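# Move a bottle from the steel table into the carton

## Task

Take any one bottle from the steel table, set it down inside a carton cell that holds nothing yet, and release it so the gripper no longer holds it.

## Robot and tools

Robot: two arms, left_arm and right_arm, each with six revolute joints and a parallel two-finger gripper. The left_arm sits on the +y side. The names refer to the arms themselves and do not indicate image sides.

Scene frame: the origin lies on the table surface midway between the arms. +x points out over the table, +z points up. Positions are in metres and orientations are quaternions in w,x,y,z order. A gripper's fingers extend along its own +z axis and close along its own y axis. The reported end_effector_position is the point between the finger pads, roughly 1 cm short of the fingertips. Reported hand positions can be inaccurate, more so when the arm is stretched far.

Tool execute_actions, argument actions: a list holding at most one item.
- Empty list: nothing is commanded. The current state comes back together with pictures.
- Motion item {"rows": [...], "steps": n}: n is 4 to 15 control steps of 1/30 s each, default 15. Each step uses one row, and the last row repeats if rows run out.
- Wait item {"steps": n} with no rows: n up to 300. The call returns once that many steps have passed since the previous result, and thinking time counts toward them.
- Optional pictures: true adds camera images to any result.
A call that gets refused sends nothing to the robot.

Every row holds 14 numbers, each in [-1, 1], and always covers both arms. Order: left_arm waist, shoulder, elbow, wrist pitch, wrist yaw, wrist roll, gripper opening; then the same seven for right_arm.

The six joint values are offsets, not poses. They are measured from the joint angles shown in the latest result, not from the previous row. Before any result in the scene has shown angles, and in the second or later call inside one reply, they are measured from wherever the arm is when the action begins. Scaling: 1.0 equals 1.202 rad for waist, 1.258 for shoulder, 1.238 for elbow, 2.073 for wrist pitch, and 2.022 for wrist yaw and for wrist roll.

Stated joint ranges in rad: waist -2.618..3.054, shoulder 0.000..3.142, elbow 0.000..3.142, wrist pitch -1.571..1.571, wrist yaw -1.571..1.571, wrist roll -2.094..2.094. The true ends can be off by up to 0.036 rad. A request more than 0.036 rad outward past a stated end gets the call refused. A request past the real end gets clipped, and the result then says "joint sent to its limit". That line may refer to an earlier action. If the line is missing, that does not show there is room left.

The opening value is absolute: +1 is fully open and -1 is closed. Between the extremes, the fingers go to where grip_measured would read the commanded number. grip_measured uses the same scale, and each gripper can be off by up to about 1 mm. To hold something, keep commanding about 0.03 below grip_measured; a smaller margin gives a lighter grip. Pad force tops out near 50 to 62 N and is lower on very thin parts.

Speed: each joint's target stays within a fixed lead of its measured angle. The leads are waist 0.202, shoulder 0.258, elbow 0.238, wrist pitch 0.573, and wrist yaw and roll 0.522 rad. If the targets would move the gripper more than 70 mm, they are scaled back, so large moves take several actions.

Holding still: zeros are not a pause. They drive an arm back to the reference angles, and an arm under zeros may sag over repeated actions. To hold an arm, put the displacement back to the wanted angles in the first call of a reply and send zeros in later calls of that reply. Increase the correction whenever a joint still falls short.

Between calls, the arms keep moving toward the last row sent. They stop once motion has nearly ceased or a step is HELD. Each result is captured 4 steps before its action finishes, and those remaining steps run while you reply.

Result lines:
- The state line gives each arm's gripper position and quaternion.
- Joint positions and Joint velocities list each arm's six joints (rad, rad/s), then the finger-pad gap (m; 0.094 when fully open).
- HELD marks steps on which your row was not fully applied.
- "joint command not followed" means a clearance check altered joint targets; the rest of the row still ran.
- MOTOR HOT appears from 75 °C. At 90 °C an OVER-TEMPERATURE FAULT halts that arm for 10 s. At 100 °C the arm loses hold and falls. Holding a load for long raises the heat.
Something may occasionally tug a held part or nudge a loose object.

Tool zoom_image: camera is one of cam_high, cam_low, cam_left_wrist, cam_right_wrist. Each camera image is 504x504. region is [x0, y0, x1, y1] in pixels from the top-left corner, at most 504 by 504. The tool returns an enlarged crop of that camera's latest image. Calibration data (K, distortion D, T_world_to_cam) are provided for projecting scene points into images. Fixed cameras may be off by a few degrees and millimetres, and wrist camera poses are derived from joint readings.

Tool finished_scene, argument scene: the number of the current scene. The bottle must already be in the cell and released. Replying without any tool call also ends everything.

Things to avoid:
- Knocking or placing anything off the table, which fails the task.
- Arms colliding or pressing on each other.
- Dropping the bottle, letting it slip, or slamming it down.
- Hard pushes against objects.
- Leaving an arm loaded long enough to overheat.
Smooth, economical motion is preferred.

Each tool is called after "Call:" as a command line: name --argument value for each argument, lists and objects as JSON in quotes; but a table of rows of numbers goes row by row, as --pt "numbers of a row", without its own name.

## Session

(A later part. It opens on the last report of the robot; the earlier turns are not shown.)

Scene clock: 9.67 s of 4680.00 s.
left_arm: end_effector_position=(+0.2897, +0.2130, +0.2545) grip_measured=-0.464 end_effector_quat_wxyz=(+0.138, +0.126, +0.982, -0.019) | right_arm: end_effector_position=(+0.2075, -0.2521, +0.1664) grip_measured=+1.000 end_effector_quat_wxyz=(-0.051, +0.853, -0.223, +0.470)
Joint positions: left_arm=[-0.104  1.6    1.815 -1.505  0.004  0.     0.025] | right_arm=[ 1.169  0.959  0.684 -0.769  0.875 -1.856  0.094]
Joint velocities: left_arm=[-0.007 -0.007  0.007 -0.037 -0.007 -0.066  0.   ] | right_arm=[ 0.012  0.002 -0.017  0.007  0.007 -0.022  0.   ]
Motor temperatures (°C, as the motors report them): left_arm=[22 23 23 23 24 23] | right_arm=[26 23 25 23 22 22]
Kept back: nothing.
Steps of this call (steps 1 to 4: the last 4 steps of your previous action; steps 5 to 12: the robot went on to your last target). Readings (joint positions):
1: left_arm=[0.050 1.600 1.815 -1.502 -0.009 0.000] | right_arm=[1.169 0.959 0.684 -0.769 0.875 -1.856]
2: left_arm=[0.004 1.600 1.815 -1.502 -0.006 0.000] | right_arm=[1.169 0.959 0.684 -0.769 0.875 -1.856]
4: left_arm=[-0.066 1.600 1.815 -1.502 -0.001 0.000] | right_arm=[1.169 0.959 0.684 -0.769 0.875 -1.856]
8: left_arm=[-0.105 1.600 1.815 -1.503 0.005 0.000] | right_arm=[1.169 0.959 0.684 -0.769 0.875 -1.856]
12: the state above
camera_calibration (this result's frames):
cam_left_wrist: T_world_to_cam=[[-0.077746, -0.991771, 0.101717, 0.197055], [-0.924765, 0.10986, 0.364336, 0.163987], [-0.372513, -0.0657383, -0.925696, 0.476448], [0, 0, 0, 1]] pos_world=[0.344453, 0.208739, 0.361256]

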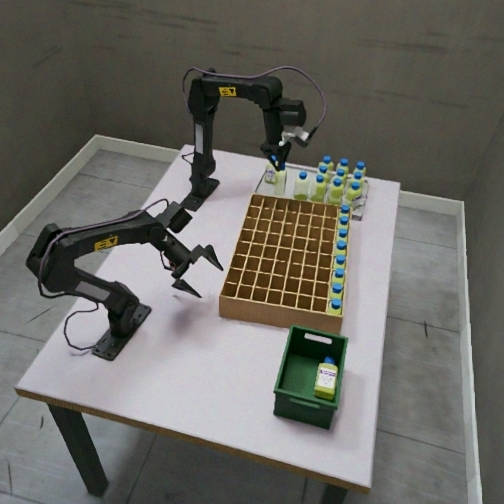

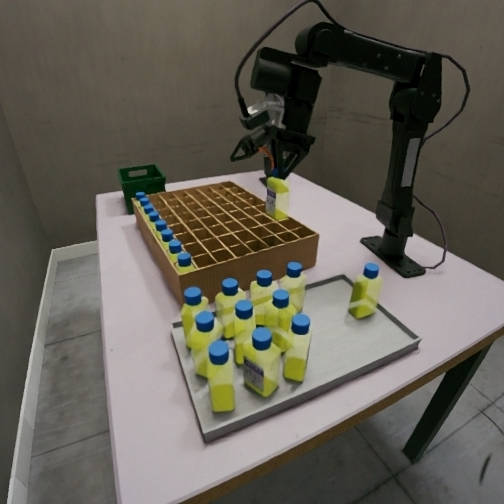

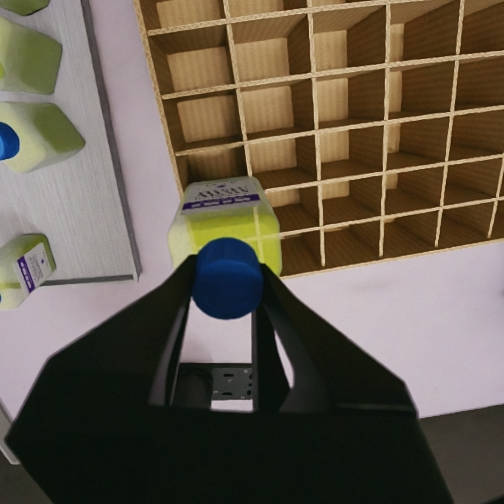

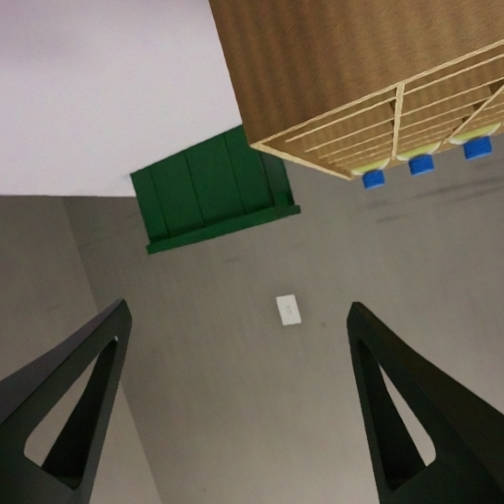

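Call:
execute_actions --actions '[{"rows":[[0.01,0.015,-0.03,0.03,0,-0.01,-0.5,0,0,0,0,0,0,1],[0.018,0.03,-0.05,0.057,-0.005,-0.026,-0.5,0,0,0,0,0,0,1],[0.018,0.035,-0.072,0.057,-0.005,-0.026,-0.5,0,0,0,0,0,0,1]]}]'

Call:
execute_actions --actions '[{"steps":10}]' --pictures true

Call:
zoom_image --camera "cam_left_wrist" --region '[130,90,350,310]'

Call:
zoom_image --camera "cam_low" --region '[200,150,340,290]'

Scene clock: 10.27 s of 4680.00 s.
left_arm: end_effector_position=(+0.3072, +0.2129, +0.2182) grip_measured=-0.464 end_effector_quat_wxyz=(+0.115, +0.099, +0.988, -0.018) | right_arm: end_effector_position=(+0.2075, -0.2521, +0.1664) grip_measured=+1.000 end_effector_quat_wxyz=(-0.051, +0.853, -0.223, +0.470)
Joint positions: left_arm=[-0.092  1.657  1.733 -1.413  0.003 -0.042  0.025] | right_arm=[ 1.169  0.959  0.684 -0.769  0.875 -1.856  0.094]
Joint velocities: left_arm=[-0.022 -0.017 -0.002  0.139 -0.037 -0.11   0.   ] | right_arm=[-0.007  0.007  0.012 -0.007 -0.022  0.037  0.   ]
Motor temperatures (°C, as the motors report them): left_arm=[22 23 23 23 24 23] | right_arm=[26 23 25 23 22 22]
Steps of this call (steps 1 to 7: the robot went on to your last target; steps 8 to 18: the first 11 steps of this action). Readings (joint positions):
8: left_arm=[-0.104 1.601 1.812 -1.502 0.004 -0.002] | right_arm=[1.169 0.959 0.684 -0.769 0.875 -1.856]
9: left_arm=[-0.103 1.601 1.804 -1.488 0.004 -0.009] | right_arm=[1.169 0.959 0.684 -0.769 0.875 -1.856]
11: left_arm=[-0.098 1.607 1.775 -1.454 0.004 -0.023] | right_arm=[1.169 0.959 0.684 -0.769 0.875 -1.856]
15: left_arm=[-0.092 1.646 1.740 -1.424 0.003 -0.037] | right_arm=[1.169 0.959 0.684 -0.769 0.875 -1.856]
18: the state above

Scene clock: 10.60 s of 4680.00 s.
left_arm: end_effector_position=(+0.3094, +0.2123, +0.2188) grip_measured=-0.464 end_effector_quat_wxyz=(+0.120, +0.097, +0.988, -0.019) | right_arm: end_effector_position=(+0.2075, -0.2521, +0.1664) grip_measured=+1.000 end_effector_quat_wxyz=(-0.051, +0.853, -0.223, +0.470)
Joint positions: left_arm=[-0.092  1.657  1.733 -1.404  0.003 -0.047  0.025] | right_arm=[ 1.169  0.959  0.684 -0.769  0.875 -1.856  0.094]
Joint velocities: left_arm=[ 0.002 -0.012  0.012 -0.051  0.066  0.168 -0.001] | right_arm=[ 0.002  0.007  0.002  0.037 -0.007  0.037  0.   ]
Motor temperatures (°C, as the motors report them): left_arm=[22 23 23 23 24 23] | right_arm=[26 23 25 23 22 22]
Kept back: nothing.
Steps of this call (steps 1 to 4: the last 4 steps of your previous action; steps 5 to 10: the robot went on to your last target). Readings (joint positions):
1: left_arm=[-0.092 1.657 1.733 -1.411 0.003 -0.043] | right_arm=[1.169 0.959 0.684 -0.769 0.875 -1.856]
2: left_arm=[-0.092 1.657 1.733 -1.409 0.003 -0.044] | right_arm=[1.169 0.959 0.684 -0.769 0.875 -1.856]
4: left_arm=[-0.092 1.657 1.733 -1.406 0.003 -0.045] | right_arm=[1.169 0.959 0.684 -0.769 0.875 -1.856]
8: left_arm=[-0.092 1.657 1.733 -1.404 0.003 -0.047] | right_arm=[1.169 0.959 0.684 -0.769 0.875 -1.856]
10: the state above
camera_calibration (this result's frames):
cam_left_wrist: T_world_to_cam=[[-0.0167887, -0.994262, 0.105644, 0.182301], [-0.91456, 0.0579736, 0.400274, 0.195261], [-0.404102, -0.0898978, -0.910286, 0.462208], [0, 0, 0, 1]] pos_world=[0.368418, 0.211487, 0.323325]

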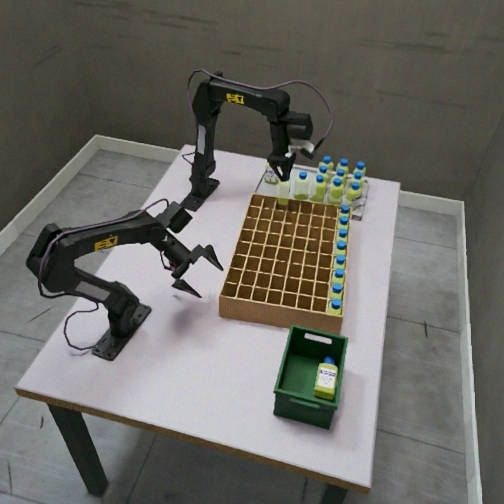

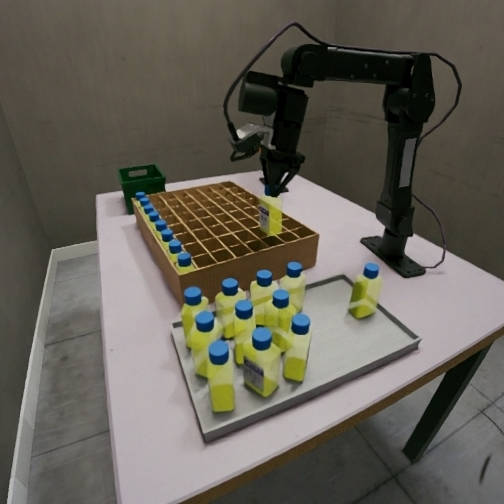

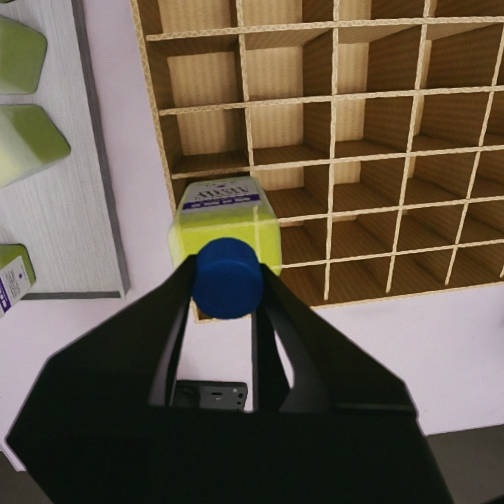

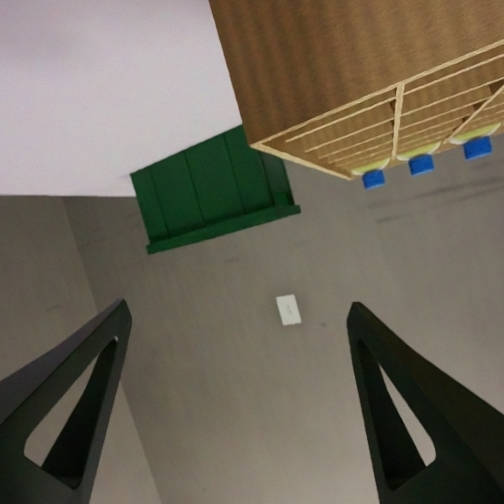

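Region (130, 90, 350, 310) of cam_left_wrist's 504x504 image, scaled by 2.291, with more detail than that image has.

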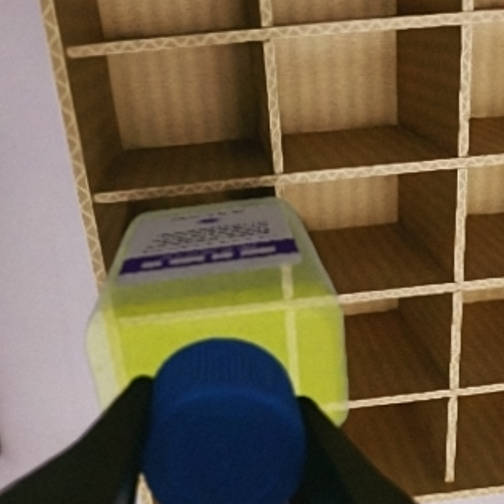

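Region (200, 150, 340, 290) of cam_low's 504x504 image, scaled by 3.600, with more detail than that image has.

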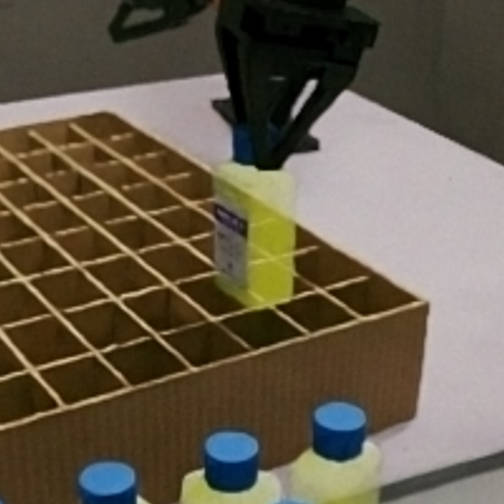

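Call:
execute_actions --actions '[{"rows":[[0.021,-0.01,0,0.012,0,0,-0.5,0,0,0,0,0,0,1]]}]' --pictures true

Call:
zoom_image --camera "cam_left_wrist" --region '[130,90,350,310]'

Scene clock: 11.13 s of 4680.00 s.
left_arm: end_effector_position=(+0.3126, +0.2173, +0.2193) grip_measured=-0.464 end_effector_quat_wxyz=(+0.124, +0.089, +0.988, -0.019) | right_arm: end_effector_position=(+0.2075, -0.2521, +0.1664) grip_measured=+1.000 end_effector_quat_wxyz=(-0.051, +0.853, -0.223, +0.470)
Joint positions: left_arm=[-0.075  1.657  1.733 -1.396  0.004 -0.047  0.025] | right_arm=[ 1.169  0.959  0.684 -0.769  0.875 -1.856  0.094]
Joint velocities: left_arm=[-0.017 -0.012 -0.027  0.051  0.022 -0.007 -0.001] | right_arm=[ 0.002  0.002  0.002  0.037 -0.022 -0.037  0.   ]
Motor temperatures (°C, as the motors report them): left_arm=[22 23 23 23 24 23] | right_arm=[26 23 25 23 22 22]
Steps of this call (steps 1 to 5: the robot went on to your last target; steps 6 to 16: the first 11 steps of this action). Readings (joint positions):
6: left_arm=[-0.091 1.657 1.733 -1.402 0.004 -0.047] | right_arm=[1.169 0.959 0.684 -0.769 0.875 -1.856]
7: left_arm=[-0.088 1.657 1.733 -1.401 0.004 -0.047] | right_arm=[1.169 0.959 0.684 -0.769 0.875 -1.856]
9: left_arm=[-0.080 1.657 1.733 -1.399 0.004 -0.047] | right_arm=[1.169 0.959 0.684 -0.769 0.875 -1.856]
13: left_arm=[-0.075 1.657 1.733 -1.396 0.004 -0.047] | right_arm=[1.169 0.959 0.684 -0.769 0.875 -1.856]
16: the state above
camera_calibration (this result's frames):
cam_left_wrist: T_world_to_cam=[[-0.0010251, -0.994164, 0.107871, 0.181801], [-0.918455, 0.0436015, 0.393114, 0.203581], [-0.395524, -0.0986715, -0.91314, 0.464225], [0, 0, 0, 1]] pos_world=[0.370779, 0.217669, 0.324261]

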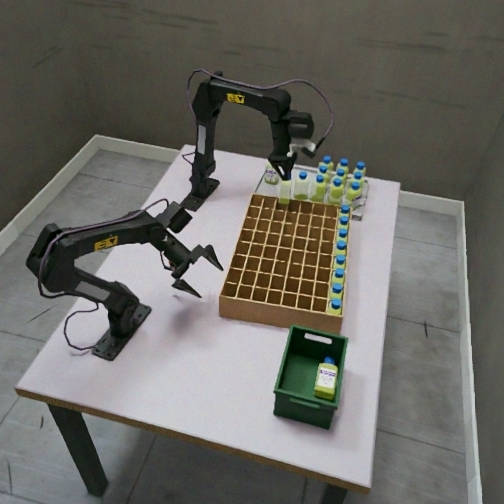

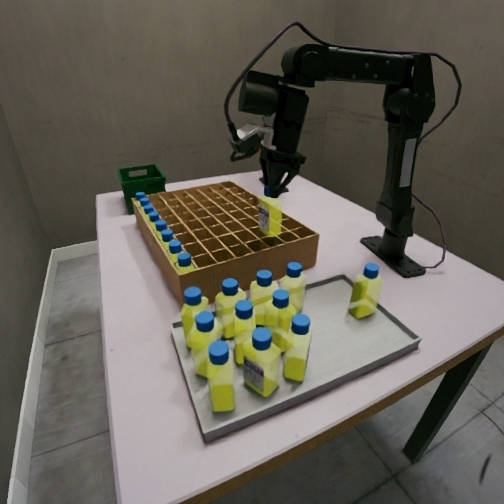

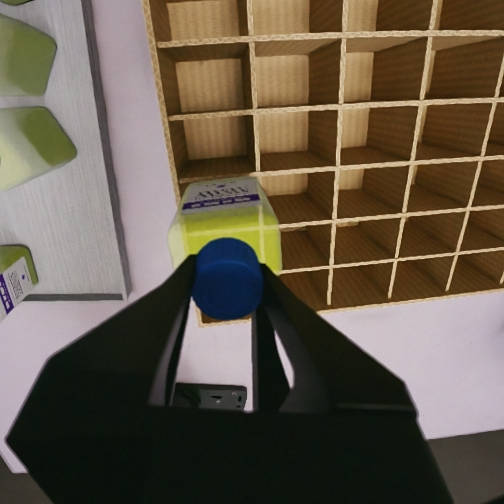

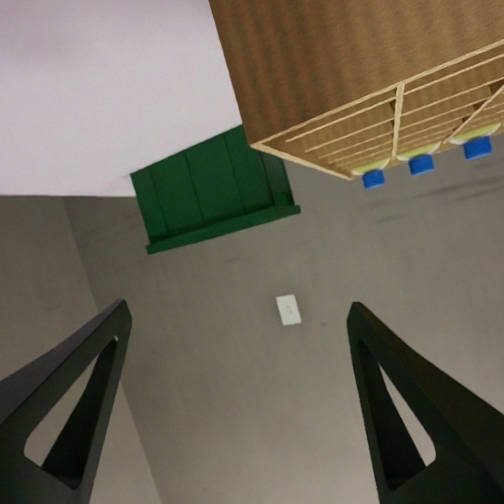

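Region (130, 90, 350, 310) of cam_left_wrist's 504x504 image, scaled by 2.291, with more detail than that image has.

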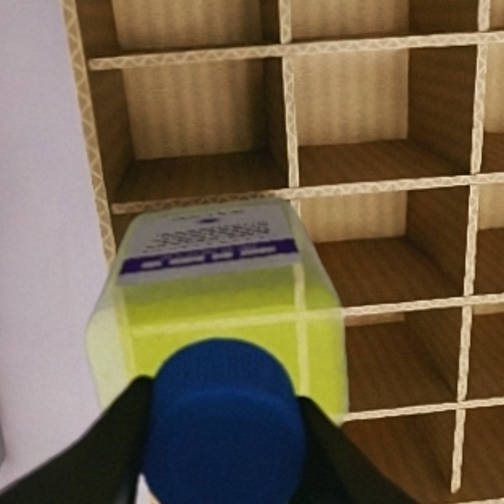

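Call:
execute_actions --actions '[{"rows":[[0,-0.03,-0.02,0.008,0,0.013,-0.5,0,0,0,0,0,0,1],[0,-0.04,-0.03,0.012,0,0.013,-0.5,0,0,0,0,0,0,1],[0,-0.05,-0.045,0.018,0,0.013,-0.5,0,0,0,0,0,0,1],[0,-0.05,-0.06,0.025,0,0.013,-0.5,0,0,0,0,0,0,1],[0,-0.05,-0.07,0.033,0,0.013,-0.5,0,0,0,0,0,0,1],[0,-0.05,-0.08,0.033,0,0.013,-0.5,0,0,0,0,0,0,1]]}]'

Call:
execute_actions --actions '[{"steps":10}]' --pictures true

Call:
zoom_image --camera "cam_left_wrist" --region '[130,90,350,310]'

Call:
zoom_image --camera "cam_low" --region '[200,150,340,290]'

Scene clock: 11.80 s of 4680.00 s.
left_arm: end_effector_position=(+0.3041, +0.2192, +0.2078) grip_measured=-0.464 end_effector_quat_wxyz=(+0.119, +0.098, +0.988, -0.017) | right_arm: end_effector_position=(+0.2075, -0.2521, +0.1664) grip_measured=+1.000 end_effector_quat_wxyz=(-0.051, +0.853, -0.223, +0.470)
Joint positions: left_arm=[-0.075  1.62   1.648 -1.357  0.004 -0.029  0.025] | right_arm=[ 1.169  0.959  0.684 -0.769  0.875 -1.856  0.094]
Joint velocities: left_arm=[-0.017 -0.007 -0.007  0.081 -0.022  0.037  0.001] | right_arm=[-0.002 -0.022 -0.002  0.051 -0.066 -0.037  0.   ]
Motor temperatures (°C, as the motors report them): left_arm=[22 24 23 23 24 23] | right_arm=[26 23 25 23 22 22]
Steps of this call (steps 1 to 4: the last 4 steps of your previous action; steps 5 to 9: the robot went on to your last target; steps 10 to 20: the first 11 steps of this action). Readings (joint positions):
10: left_arm=[-0.075 1.657 1.733 -1.395 0.004 -0.044] | right_arm=[1.169 0.959 0.684 -0.769 0.875 -1.856]
11: left_arm=[-0.075 1.655 1.729 -1.392 0.004 -0.040] | right_arm=[1.169 0.959 0.684 -0.769 0.875 -1.856]
13: left_arm=[-0.075 1.640 1.704 -1.376 0.004 -0.035] | right_arm=[1.169 0.959 0.684 -0.769 0.875 -1.856]
17: left_arm=[-0.075 1.620 1.658 -1.363 0.004 -0.030] | right_arm=[1.169 0.959 0.684 -0.769 0.875 -1.856]
20: the state above

Scene clock: 12.13 s of 4680.00 s.
left_arm: end_effector_position=(+0.3070, +0.2185, +0.2084) grip_measured=-0.464 end_effector_quat_wxyz=(+0.125, +0.099, +0.987, -0.018) | right_arm: end_effector_position=(+0.2075, -0.2521, +0.1664) grip_measured=+1.000 end_effector_quat_wxyz=(-0.051, +0.853, -0.223, +0.470)
Joint positions: left_arm=[-0.075  1.62   1.647 -1.344  0.004 -0.027  0.025] | right_arm=[ 1.169  0.959  0.684 -0.769  0.875 -1.856  0.094]
Joint velocities: left_arm=[ 0.007  0.002 -0.032  0.022  0.022  0.007 -0.   ] | right_arm=[ 0.002  0.017  0.002 -0.081  0.007  0.022  0.   ]
Motor temperatures (°C, as the motors report them): left_arm=[22 24 23 23 24 23] | right_arm=[26 23 25 23 22 22]
Kept back: nothing.
Steps of this call (steps 1 to 4: the last 4 steps of your previous action; steps 5 to 10: the robot went on to your last target). Readings (joint positions):
1: left_arm=[-0.075 1.620 1.647 -1.355 0.004 -0.028] | right_arm=[1.169 0.959 0.684 -0.769 0.875 -1.856]
2: left_arm=[-0.075 1.620 1.647 -1.353 0.004 -0.028] | right_arm=[1.169 0.959 0.684 -0.769 0.875 -1.856]
4: left_arm=[-0.075 1.620 1.647 -1.349 0.004 -0.027] | right_arm=[1.169 0.959 0.684 -0.769 0.875 -1.856]
8: left_arm=[-0.075 1.620 1.647 -1.345 0.004 -0.027] | right_arm=[1.169 0.959 0.684 -0.769 0.875 -1.856]
10: the state above
camera_calibration (this result's frames):
cam_left_wrist: T_world_to_cam=[[-0.0208939, -0.994405, 0.103549, 0.191288], [-0.91893, 0.0599032, 0.389844, 0.19997], [-0.393866, -0.087009, -0.91504, 0.449572], [0, 0, 0, 1]] pos_world=[0.364826, 0.217355, 0.313611]

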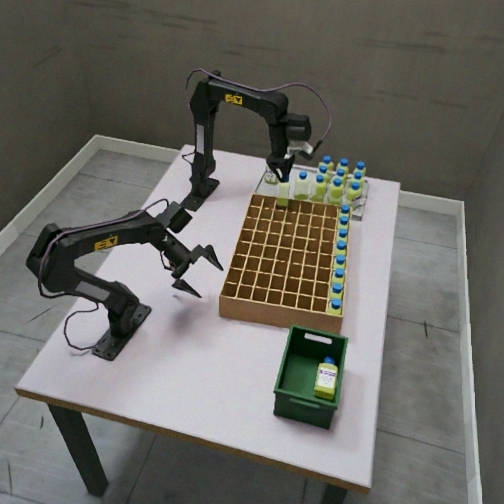

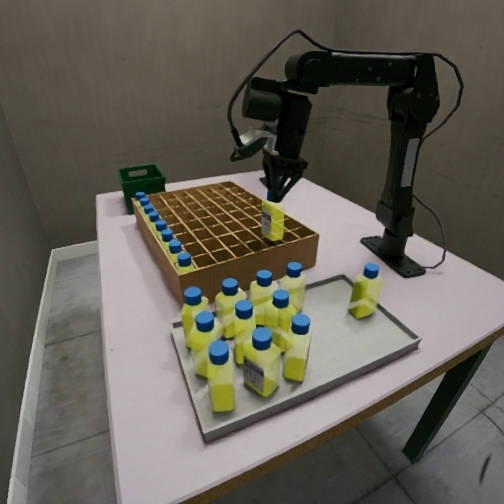

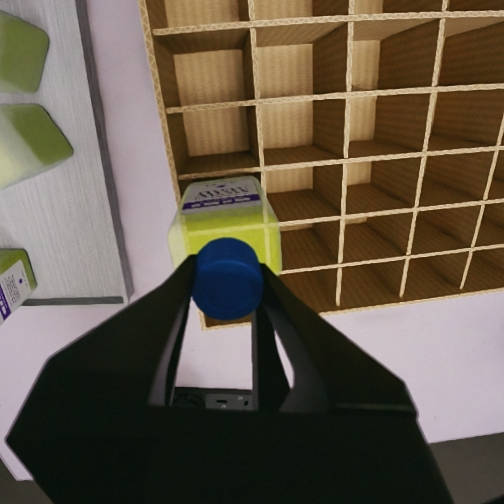

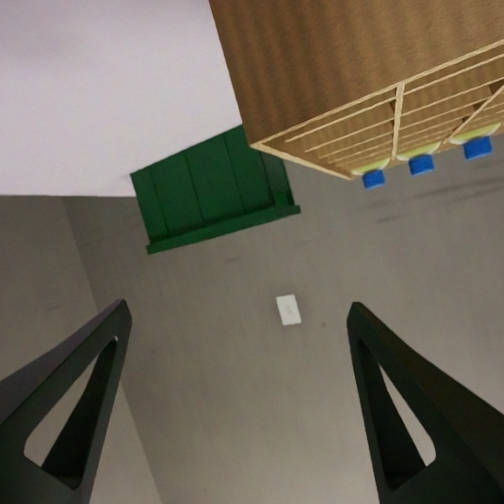

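Region (130, 90, 350, 310) of cam_left_wrist's 504x504 image, scaled by 2.291, with more detail than that image has.

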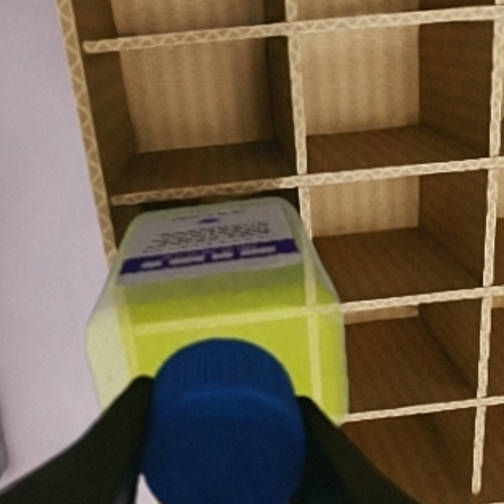

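Region (200, 150, 340, 290) of cam_low's 504x504 image, scaled by 3.600, with more detail than that image has.

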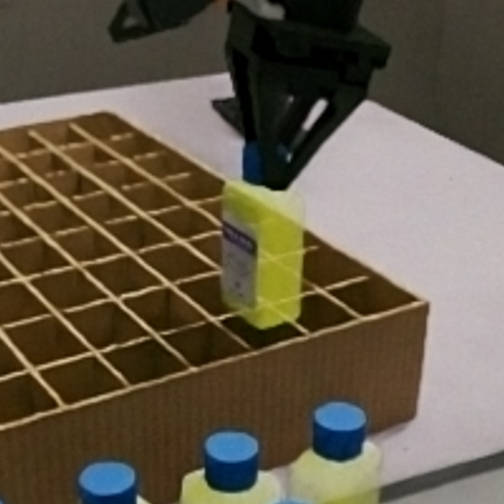

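Call:
execute_actions --actions '[{"rows":[[0,-0.021,-0.015,0.016,0,0,-0.5,0,0,0,0,0,0,1],[0,-0.023,-0.023,0.021,0,0,-0.5,0,0,0,0,0,0,1],[0,-0.024,-0.031,0.025,0,0,-0.5,0,0,0,0,0,0,1],[0,-0.026,-0.039,0.029,0,0,-0.5,0,0,0,0,0,0,1],[0,-0.027,-0.047,0.033,0,0,-0.5,0,0,0,0,0,0,1],[0,-0.028,-0.055,0.037,0,0,-0.5,0,0,0,0,0,0,1],[0,-0.03,-0.063,0.041,0,0,-0.5,0,0,0,0,0,0,1],[0,-0.031,-0.071,0.045,0,0,-0.5,0,0,0,0,0,0,1],[0,-0.032,-0.079,0.049,0,0,-0.5,0,0,0,0,0,0,1],[0,-0.034,-0.087,0.053,0,0,-0.5,0,0,0,0,0,0,1],[0,-0.035,-0.095,0.057,0,0,-0.5,0,0,0,0,0,0,1],[0,-0.036,-0.103,0.061,0,0,-0.5,0,0,0,0,0,0,1],[0,-0.037,-0.111,0.064,0,0,-0.5,0,0,0,0,0,0,1],[0,-0.038,-0.118,0.064,0,0,-0.5,0,0,0,0,0,0,1],[0,-0.039,-0.123,0.064,0,0,-0.5,0,0,0,0,0,0,1]]}]'

Call:
execute_actions --actions '[{"steps":12}]' --pictures true

Call:
zoom_image --camera "cam_low" --region '[200,150,340,290]'

Scene clock: 12.77 s of 4680.00 s.
left_arm: end_effector_position=(+0.3074, +0.2184, +0.1907) grip_measured=-0.464 end_effector_quat_wxyz=(+0.123, +0.099, +0.987, -0.018) | right_arm: end_effector_position=(+0.2075, -0.2521, +0.1664) grip_measured=+1.000 end_effector_quat_wxyz=(-0.051, +0.853, -0.223, +0.470)
Joint positions: left_arm=[-0.075  1.61   1.565 -1.277  0.004 -0.027  0.025] | right_arm=[ 1.169  0.959  0.684 -0.769  0.875 -1.856  0.094]
Joint velocities: left_arm=[-0.002 -0.071 -0.222  0.051 -0.037  0.066 -0.   ] | right_arm=[ 0.002  0.012 -0.007 -0.007  0.066 -0.051  0.   ]
Motor temperatures (°C, as the motors report them): left_arm=[22 24 23 23 24 23] | right_arm=[26 23 25 24 22 22]
Steps of this call (steps 1 to 8: the robot went on to your last target; steps 9 to 19: the first 11 steps of this action). Readings (joint positions):
9: left_arm=[-0.075 1.620 1.647 -1.343 0.004 -0.027] | right_arm=[1.169 0.959 0.684 -0.769 0.875 -1.856]
10: left_arm=[-0.075 1.620 1.647 -1.340 0.004 -0.027] | right_arm=[1.169 0.959 0.684 -0.769 0.875 -1.856]
12: left_arm=[-0.075 1.617 1.637 -1.324 0.004 -0.027] | right_arm=[1.169 0.959 0.684 -0.769 0.875 -1.856]
16: left_arm=[-0.075 1.612 1.595 -1.296 0.004 -0.027] | right_arm=[1.169 0.959 0.684 -0.769 0.875 -1.856]
19: the state above

Scene clock: 13.17 s of 4680.00 s.
left_arm: end_effector_position=(+0.3061, +0.2187, +0.1783) grip_measured=-0.464 end_effector_quat_wxyz=(+0.121, +0.099, +0.988, -0.017) | right_arm: end_effector_position=(+0.2075, -0.2521, +0.1664) grip_measured=+1.000 end_effector_quat_wxyz=(-0.051, +0.853, -0.223, +0.470)
Joint positions: left_arm=[-0.075  1.601  1.508 -1.233  0.004 -0.027  0.025] | right_arm=[ 1.169  0.959  0.684 -0.769  0.875 -1.856  0.094]
Joint velocities: left_arm=[ 0.022  0.007 -0.007  0.051 -0.007  0.022 -0.   ] | right_arm=[-0.002  0.007 -0.007 -0.051  0.007  0.051  0.   ]
Motor temperatures (°C, as the motors report them): left_arm=[22 24 23 23 24 23] | right_arm=[26 23 25 24 22 22]
Kept back: nothing.
Steps of this call (steps 1 to 4: the last 4 steps of your previous action; steps 5 to 12: the robot went on to your last target). Readings (joint positions):
1: left_arm=[-0.075 1.606 1.555 -1.272 0.004 -0.027] | right_arm=[1.169 0.959 0.684 -0.769 0.875 -1.856]
2: left_arm=[-0.075 1.604 1.545 -1.265 0.004 -0.027] | right_arm=[1.169 0.959 0.684 -0.769 0.875 -1.856]
4: left_arm=[-0.075 1.601 1.526 -1.251 0.004 -0.027] | right_arm=[1.169 0.959 0.684 -0.769 0.875 -1.856]
8: left_arm=[-0.075 1.601 1.508 -1.241 0.004 -0.027] | right_arm=[1.169 0.959 0.684 -0.769 0.875 -1.856]
12: the state above
camera_calibration (this result's frames):
cam_left_wrist: T_world_to_cam=[[-0.0200237, -0.994585, 0.101975, 0.194593], [-0.915228, 0.0592895, 0.39855, 0.208261], [-0.402438, -0.0853501, -0.91146, 0.423261], [0, 0, 0, 1]] pos_world=[0.364839, 0.217317, 0.282939]

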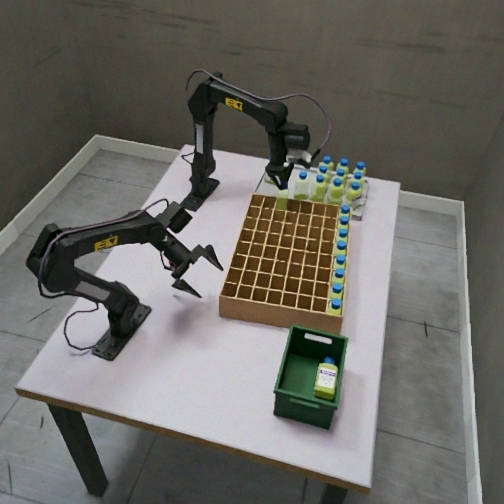

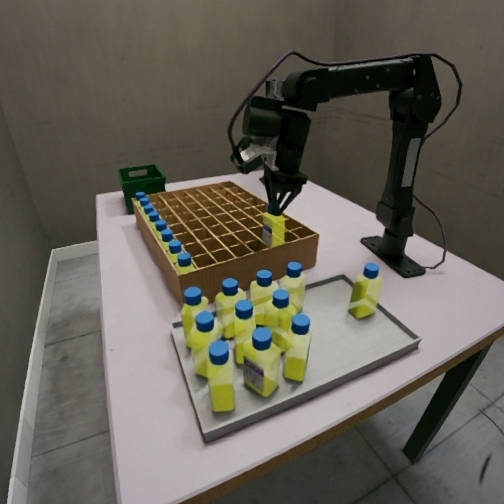

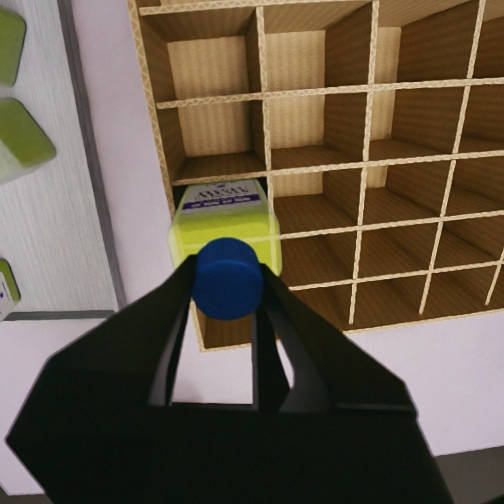

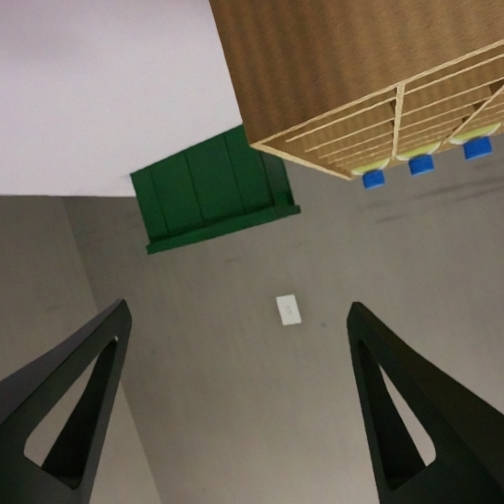

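Region (200, 150, 340, 290) of cam_low's 504x504 image, scaled by 3.600, with more detail than that image has.

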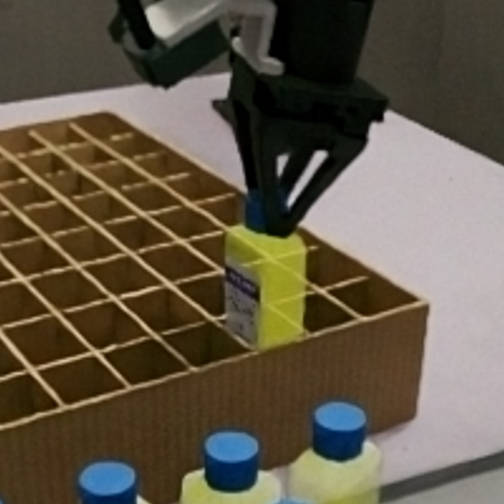

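Call:
execute_actions --actions '[{"rows":[[0,-0.024,-0.015,0.022,0,0,-0.5,0,0,0,0,0,0,1],[0,-0.026,-0.028,0.032,0,0,-0.5,0,0,0,0,0,0,1],[0,-0.028,-0.042,0.042,0,0,-0.5,0,0,0,0,0,0,1],[0,-0.03,-0.056,0.051,0,0,-0.5,0,0,0,0,0,0,1],[0,-0.031,-0.07,0.06,0,0,-0.5,0,0,0,0,0,0,1],[0,-0.032,-0.084,0.068,0,0,-0.5,0,0,0,0,0,0,1],[0,-0.033,-0.098,0.076,0,0,-0.5,0,0,0,0,0,0,1],[0,-0.034,-0.112,0.084,0,0,-0.5,0,0,0,0,0,0,1],[0,-0.035,-0.126,0.092,0,0,-0.5,0,0,0,0,0,0,1],[0,-0.035,-0.14,0.1,0,0,-0.5,0,0,0,0,0,0,1],[0,-0.035,-0.154,0.108,0,0,-0.5,0,0,0,0,0,0,1],[0,-0.035,-0.168,0.116,0,0,-0.5,0,0,0,0,0,0,1],[0,-0.035,-0.182,0.123,0,0,-0.5,0,0,0,0,0,0,1],[0,-0.035,-0.195,0.123,0,0,-0.5,0,0,0,0,0,0,1],[0,-0.035,-0.206,0.123,0,0,-0.5,0,0,0,0,0,0,1]]}]'

Call:
execute_actions --actions '[{"steps":12}]'

Call:
execute_actions --actions '[{"rows":[[0,-0.01,0,0,0,0,0,0,0,0,0,0,0,1],[0,-0.01,0,0,0,0,0,0,0,0,0,0,0,1],[0,-0.01,0,0,0,0,0,0,0,0,0,0,0,1],[0,-0.01,0,0,0,0,0,0,0,0,0,0,0,1],[0,-0.01,0,0,0,0,0,0,0,0,0,0,0,1],[0,-0.01,0,0,0,0,0,0,0,0,0,0,0,1],[0,-0.01,0.05,-0.03,0,0,0,0,0,0,0,0,0,1],[0,-0.01,0.1,-0.06,0,0,0,0,0,0,0,0,0,1],[0,-0.01,0.15,-0.09,0,0,0,0,0,0,0,0,0,1],[0,-0.01,0.2,-0.11,0,0,0,0,0,0,0,0,0,1]]}]'

Call:
execute_actions --actions '[{"steps":6}]' --pictures true

Scene clock: 13.87 s of 4680.00 s.
left_arm: end_effector_position=(+0.3068, +0.2185, +0.1464) grip_measured=-0.464 end_effector_quat_wxyz=(+0.125, +0.099, +0.987, -0.018) | right_arm: end_effector_position=(+0.2075, -0.2521, +0.1664) grip_measured=+1.000 end_effector_quat_wxyz=(-0.051, +0.853, -0.223, +0.470)
Joint positions: left_arm=[-0.075  1.586  1.363 -1.095  0.004 -0.027  0.025] | right_arm=[ 1.169  0.959  0.684 -0.769  0.875 -1.856  0.094]
Joint velocities: left_arm=[-0.017 -0.012 -0.515  0.447  0.007 -0.051 -0.001] | right_arm=[-0.012 -0.012 -0.002 -0.007 -0.051  0.022  0.   ]
Motor temperatures (°C, as the motors report them): left_arm=[22 24 23 23 24 23] | right_arm=[26 23 25 24 22 22]
Steps of this call (steps 1 to 10: the robot went on to your last target; steps 11 to 21: the first 11 steps of this action). Readings (joint positions):
11: left_arm=[-0.075 1.601 1.508 -1.227 0.004 -0.027] | right_arm=[1.169 0.959 0.684 -0.769 0.875 -1.856]
12: left_arm=[-0.075 1.601 1.505 -1.223 0.004 -0.027] | right_arm=[1.169 0.959 0.684 -0.769 0.875 -1.856]
14: left_arm=[-0.075 1.594 1.484 -1.206 0.004 -0.027] | right_arm=[1.169 0.959 0.684 -0.769 0.875 -1.856]
18: left_arm=[-0.075 1.586 1.418 -1.146 0.004 -0.027] | right_arm=[1.169 0.959 0.684 -0.769 0.875 -1.856]
21: the state above

Scene clock: 14.27 s of 4680.00 s.
left_arm: end_effector_position=(+0.3061, +0.2187, +0.1223) grip_measured=-0.464 end_effector_quat_wxyz=(+0.125, +0.099, +0.987, -0.018) | right_arm: end_effector_position=(+0.2075, -0.2521, +0.1664) grip_measured=+1.000 end_effector_quat_wxyz=(-0.051, +0.853, -0.223, +0.470)
Joint positions: left_arm=[-0.075  1.586  1.267 -0.999  0.004 -0.027  0.025] | right_arm=[ 1.169  0.959  0.684 -0.769  0.875 -1.856  0.094]
Joint velocities: left_arm=[ 0.002 -0.012 -0.002  0.051 -0.022  0.051  0.001] | right_arm=[-0.012 -0.022 -0.002  0.022 -0.066 -0.022  0.   ]
Motor temperatures (°C, as the motors report them): left_arm=[22 24 23 23 24 23] | right_arm=[26 23 25 24 22 22]
Kept back: nothing.
Steps of this call (steps 1 to 4: the last 4 steps of your previous action; steps 5 to 12: the robot went on to your last target). Readings (joint positions):
1: left_arm=[-0.075 1.586 1.345 -1.078 0.004 -0.027] | right_arm=[1.169 0.959 0.684 -0.769 0.875 -1.856]
2: left_arm=[-0.075 1.586 1.327 -1.062 0.004 -0.027] | right_arm=[1.169 0.959 0.684 -0.769 0.875 -1.856]
4: left_arm=[-0.075 1.586 1.294 -1.035 0.004 -0.027] | right_arm=[1.169 0.959 0.684 -0.769 0.875 -1.856]
8: left_arm=[-0.075 1.586 1.267 -1.006 0.004 -0.027] | right_arm=[1.169 0.959 0.684 -0.769 0.875 -1.856]
12: the state above

Scene clock: 14.63 s of 4680.00 s.
left_arm: end_effector_position=(+0.3083, +0.2182, +0.1561) grip_measured=-0.002 end_effector_quat_wxyz=(+0.125, +0.099, +0.987, -0.018) | right_arm: end_effector_position=(+0.2075, -0.2521, +0.1664) grip_measured=+1.000 end_effector_quat_wxyz=(-0.051, +0.853, -0.223, +0.470)
Joint positions: left_arm=[-0.075  1.593  1.408 -1.133  0.004 -0.027  0.047] | right_arm=[ 1.169  0.959  0.684 -0.769  0.875 -1.856  0.094]
Joint velocities: left_arm=[-0.002 -0.002  1.311 -0.491  0.051  0.007  0.001] | right_arm=[-0.012 -0.017  0.002  0.051  0.037  0.022  0.   ]
Motor temperatures (°C, as the motors report them): left_arm=[22 24 24 23 24 23] | right_arm=[26 23 25 24 22 22]
Steps of this call (steps 1 to 11: the first 11 steps of this action). Readings (joint positions):
1: left_arm=[-0.075 1.586 1.267 -0.999 0.004 -0.027] | right_arm=[1.169 0.959 0.684 -0.769 0.875 -1.856]
2: left_arm=[-0.075 1.586 1.267 -0.999 0.004 -0.027] | right_arm=[1.169 0.959 0.684 -0.769 0.875 -1.856]
4: left_arm=[-0.075 1.586 1.267 -0.999 0.004 -0.027] | right_arm=[1.169 0.959 0.684 -0.769 0.875 -1.856]
8: left_arm=[-0.075 1.587 1.286 -1.029 0.004 -0.027] | right_arm=[1.169 0.959 0.684 -0.769 0.875 -1.856]
11: the state above

Scene clock: 14.83 s of 4680.00 s.
left_arm: end_effector_position=(+0.3164, +0.2163, +0.1892) grip_measured=-0.002 end_effector_quat_wxyz=(+0.160, +0.098, +0.982, -0.022) | right_arm: end_effector_position=(+0.2075, -0.2521, +0.1664) grip_measured=+1.000 end_effector_quat_wxyz=(-0.051, +0.853, -0.223, +0.470)
Joint positions: left_arm=[-0.075  1.572  1.5   -1.174  0.004 -0.027  0.047] | right_arm=[ 1.169  0.959  0.684 -0.769  0.875 -1.856  0.094]
Joint velocities: left_arm=[ 0.002  0.012 -0.022 -0.315  0.007  0.007  0.   ] | right_arm=[ 0.002 -0.002  0.007 -0.007  0.037  0.022  0.   ]
Motor temperatures (°C, as the motors report them): left_arm=[22 24 24 23 24 23] | right_arm=[26 23 25 24 22 22]
Kept back: nothing.
Steps of this call (steps 1 to 4: the last 4 steps of your previous action; steps 5 to 6: the robot went on to your last target). Readings (joint positions):
1: left_arm=[-0.075 1.590 1.448 -1.145 0.004 -0.027] | right_arm=[1.169 0.959 0.684 -0.769 0.875 -1.856]
2: left_arm=[-0.075 1.585 1.476 -1.148 0.004 -0.027] | right_arm=[1.169 0.959 0.684 -0.769 0.875 -1.856]
4: left_arm=[-0.075 1.575 1.499 -1.157 0.004 -0.027] | right_arm=[1.169 0.959 0.684 -0.769 0.875 -1.856]
6: the state above
camera_calibration (this result's frames):
cam_left_wrist: T_world_to_cam=[[-0.0286121, -0.992612, 0.117911, 0.190594], [-0.943482, 0.0657819, 0.324829, 0.235023], [-0.330186, -0.101953, -0.938394, 0.423003], [0, 0, 0, 1]] pos_world=[0.366863, 0.216852, 0.298128]

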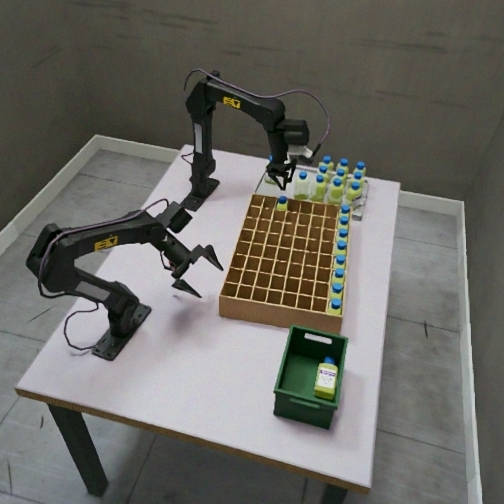

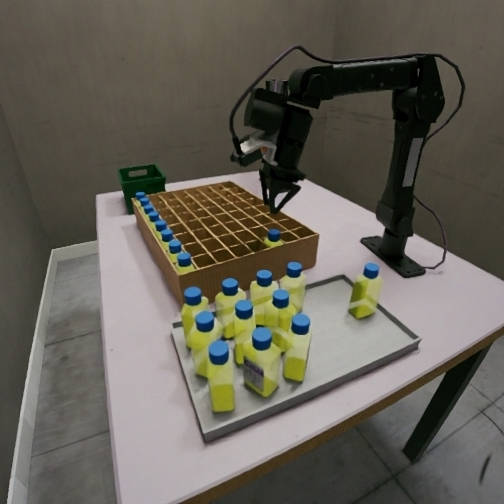

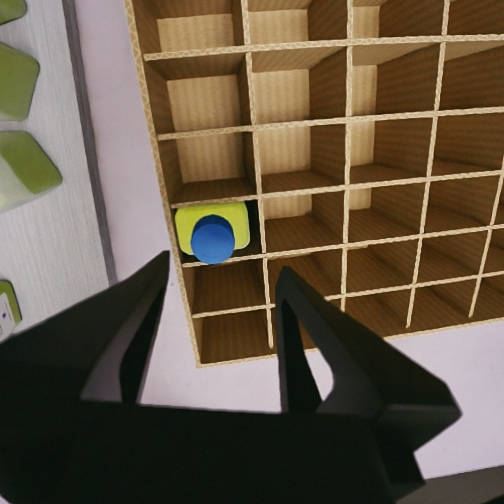

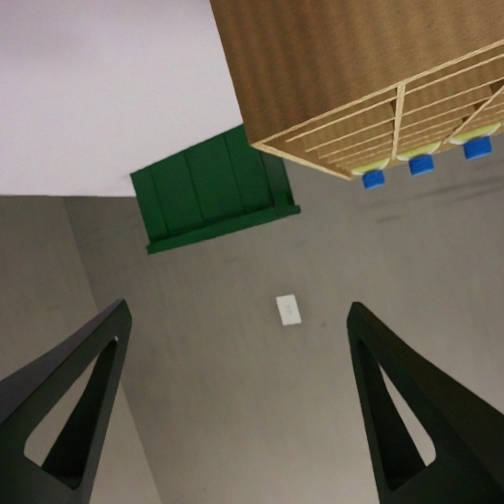

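Call:
finished_scene --scene 1

The scene is finished: the task was done.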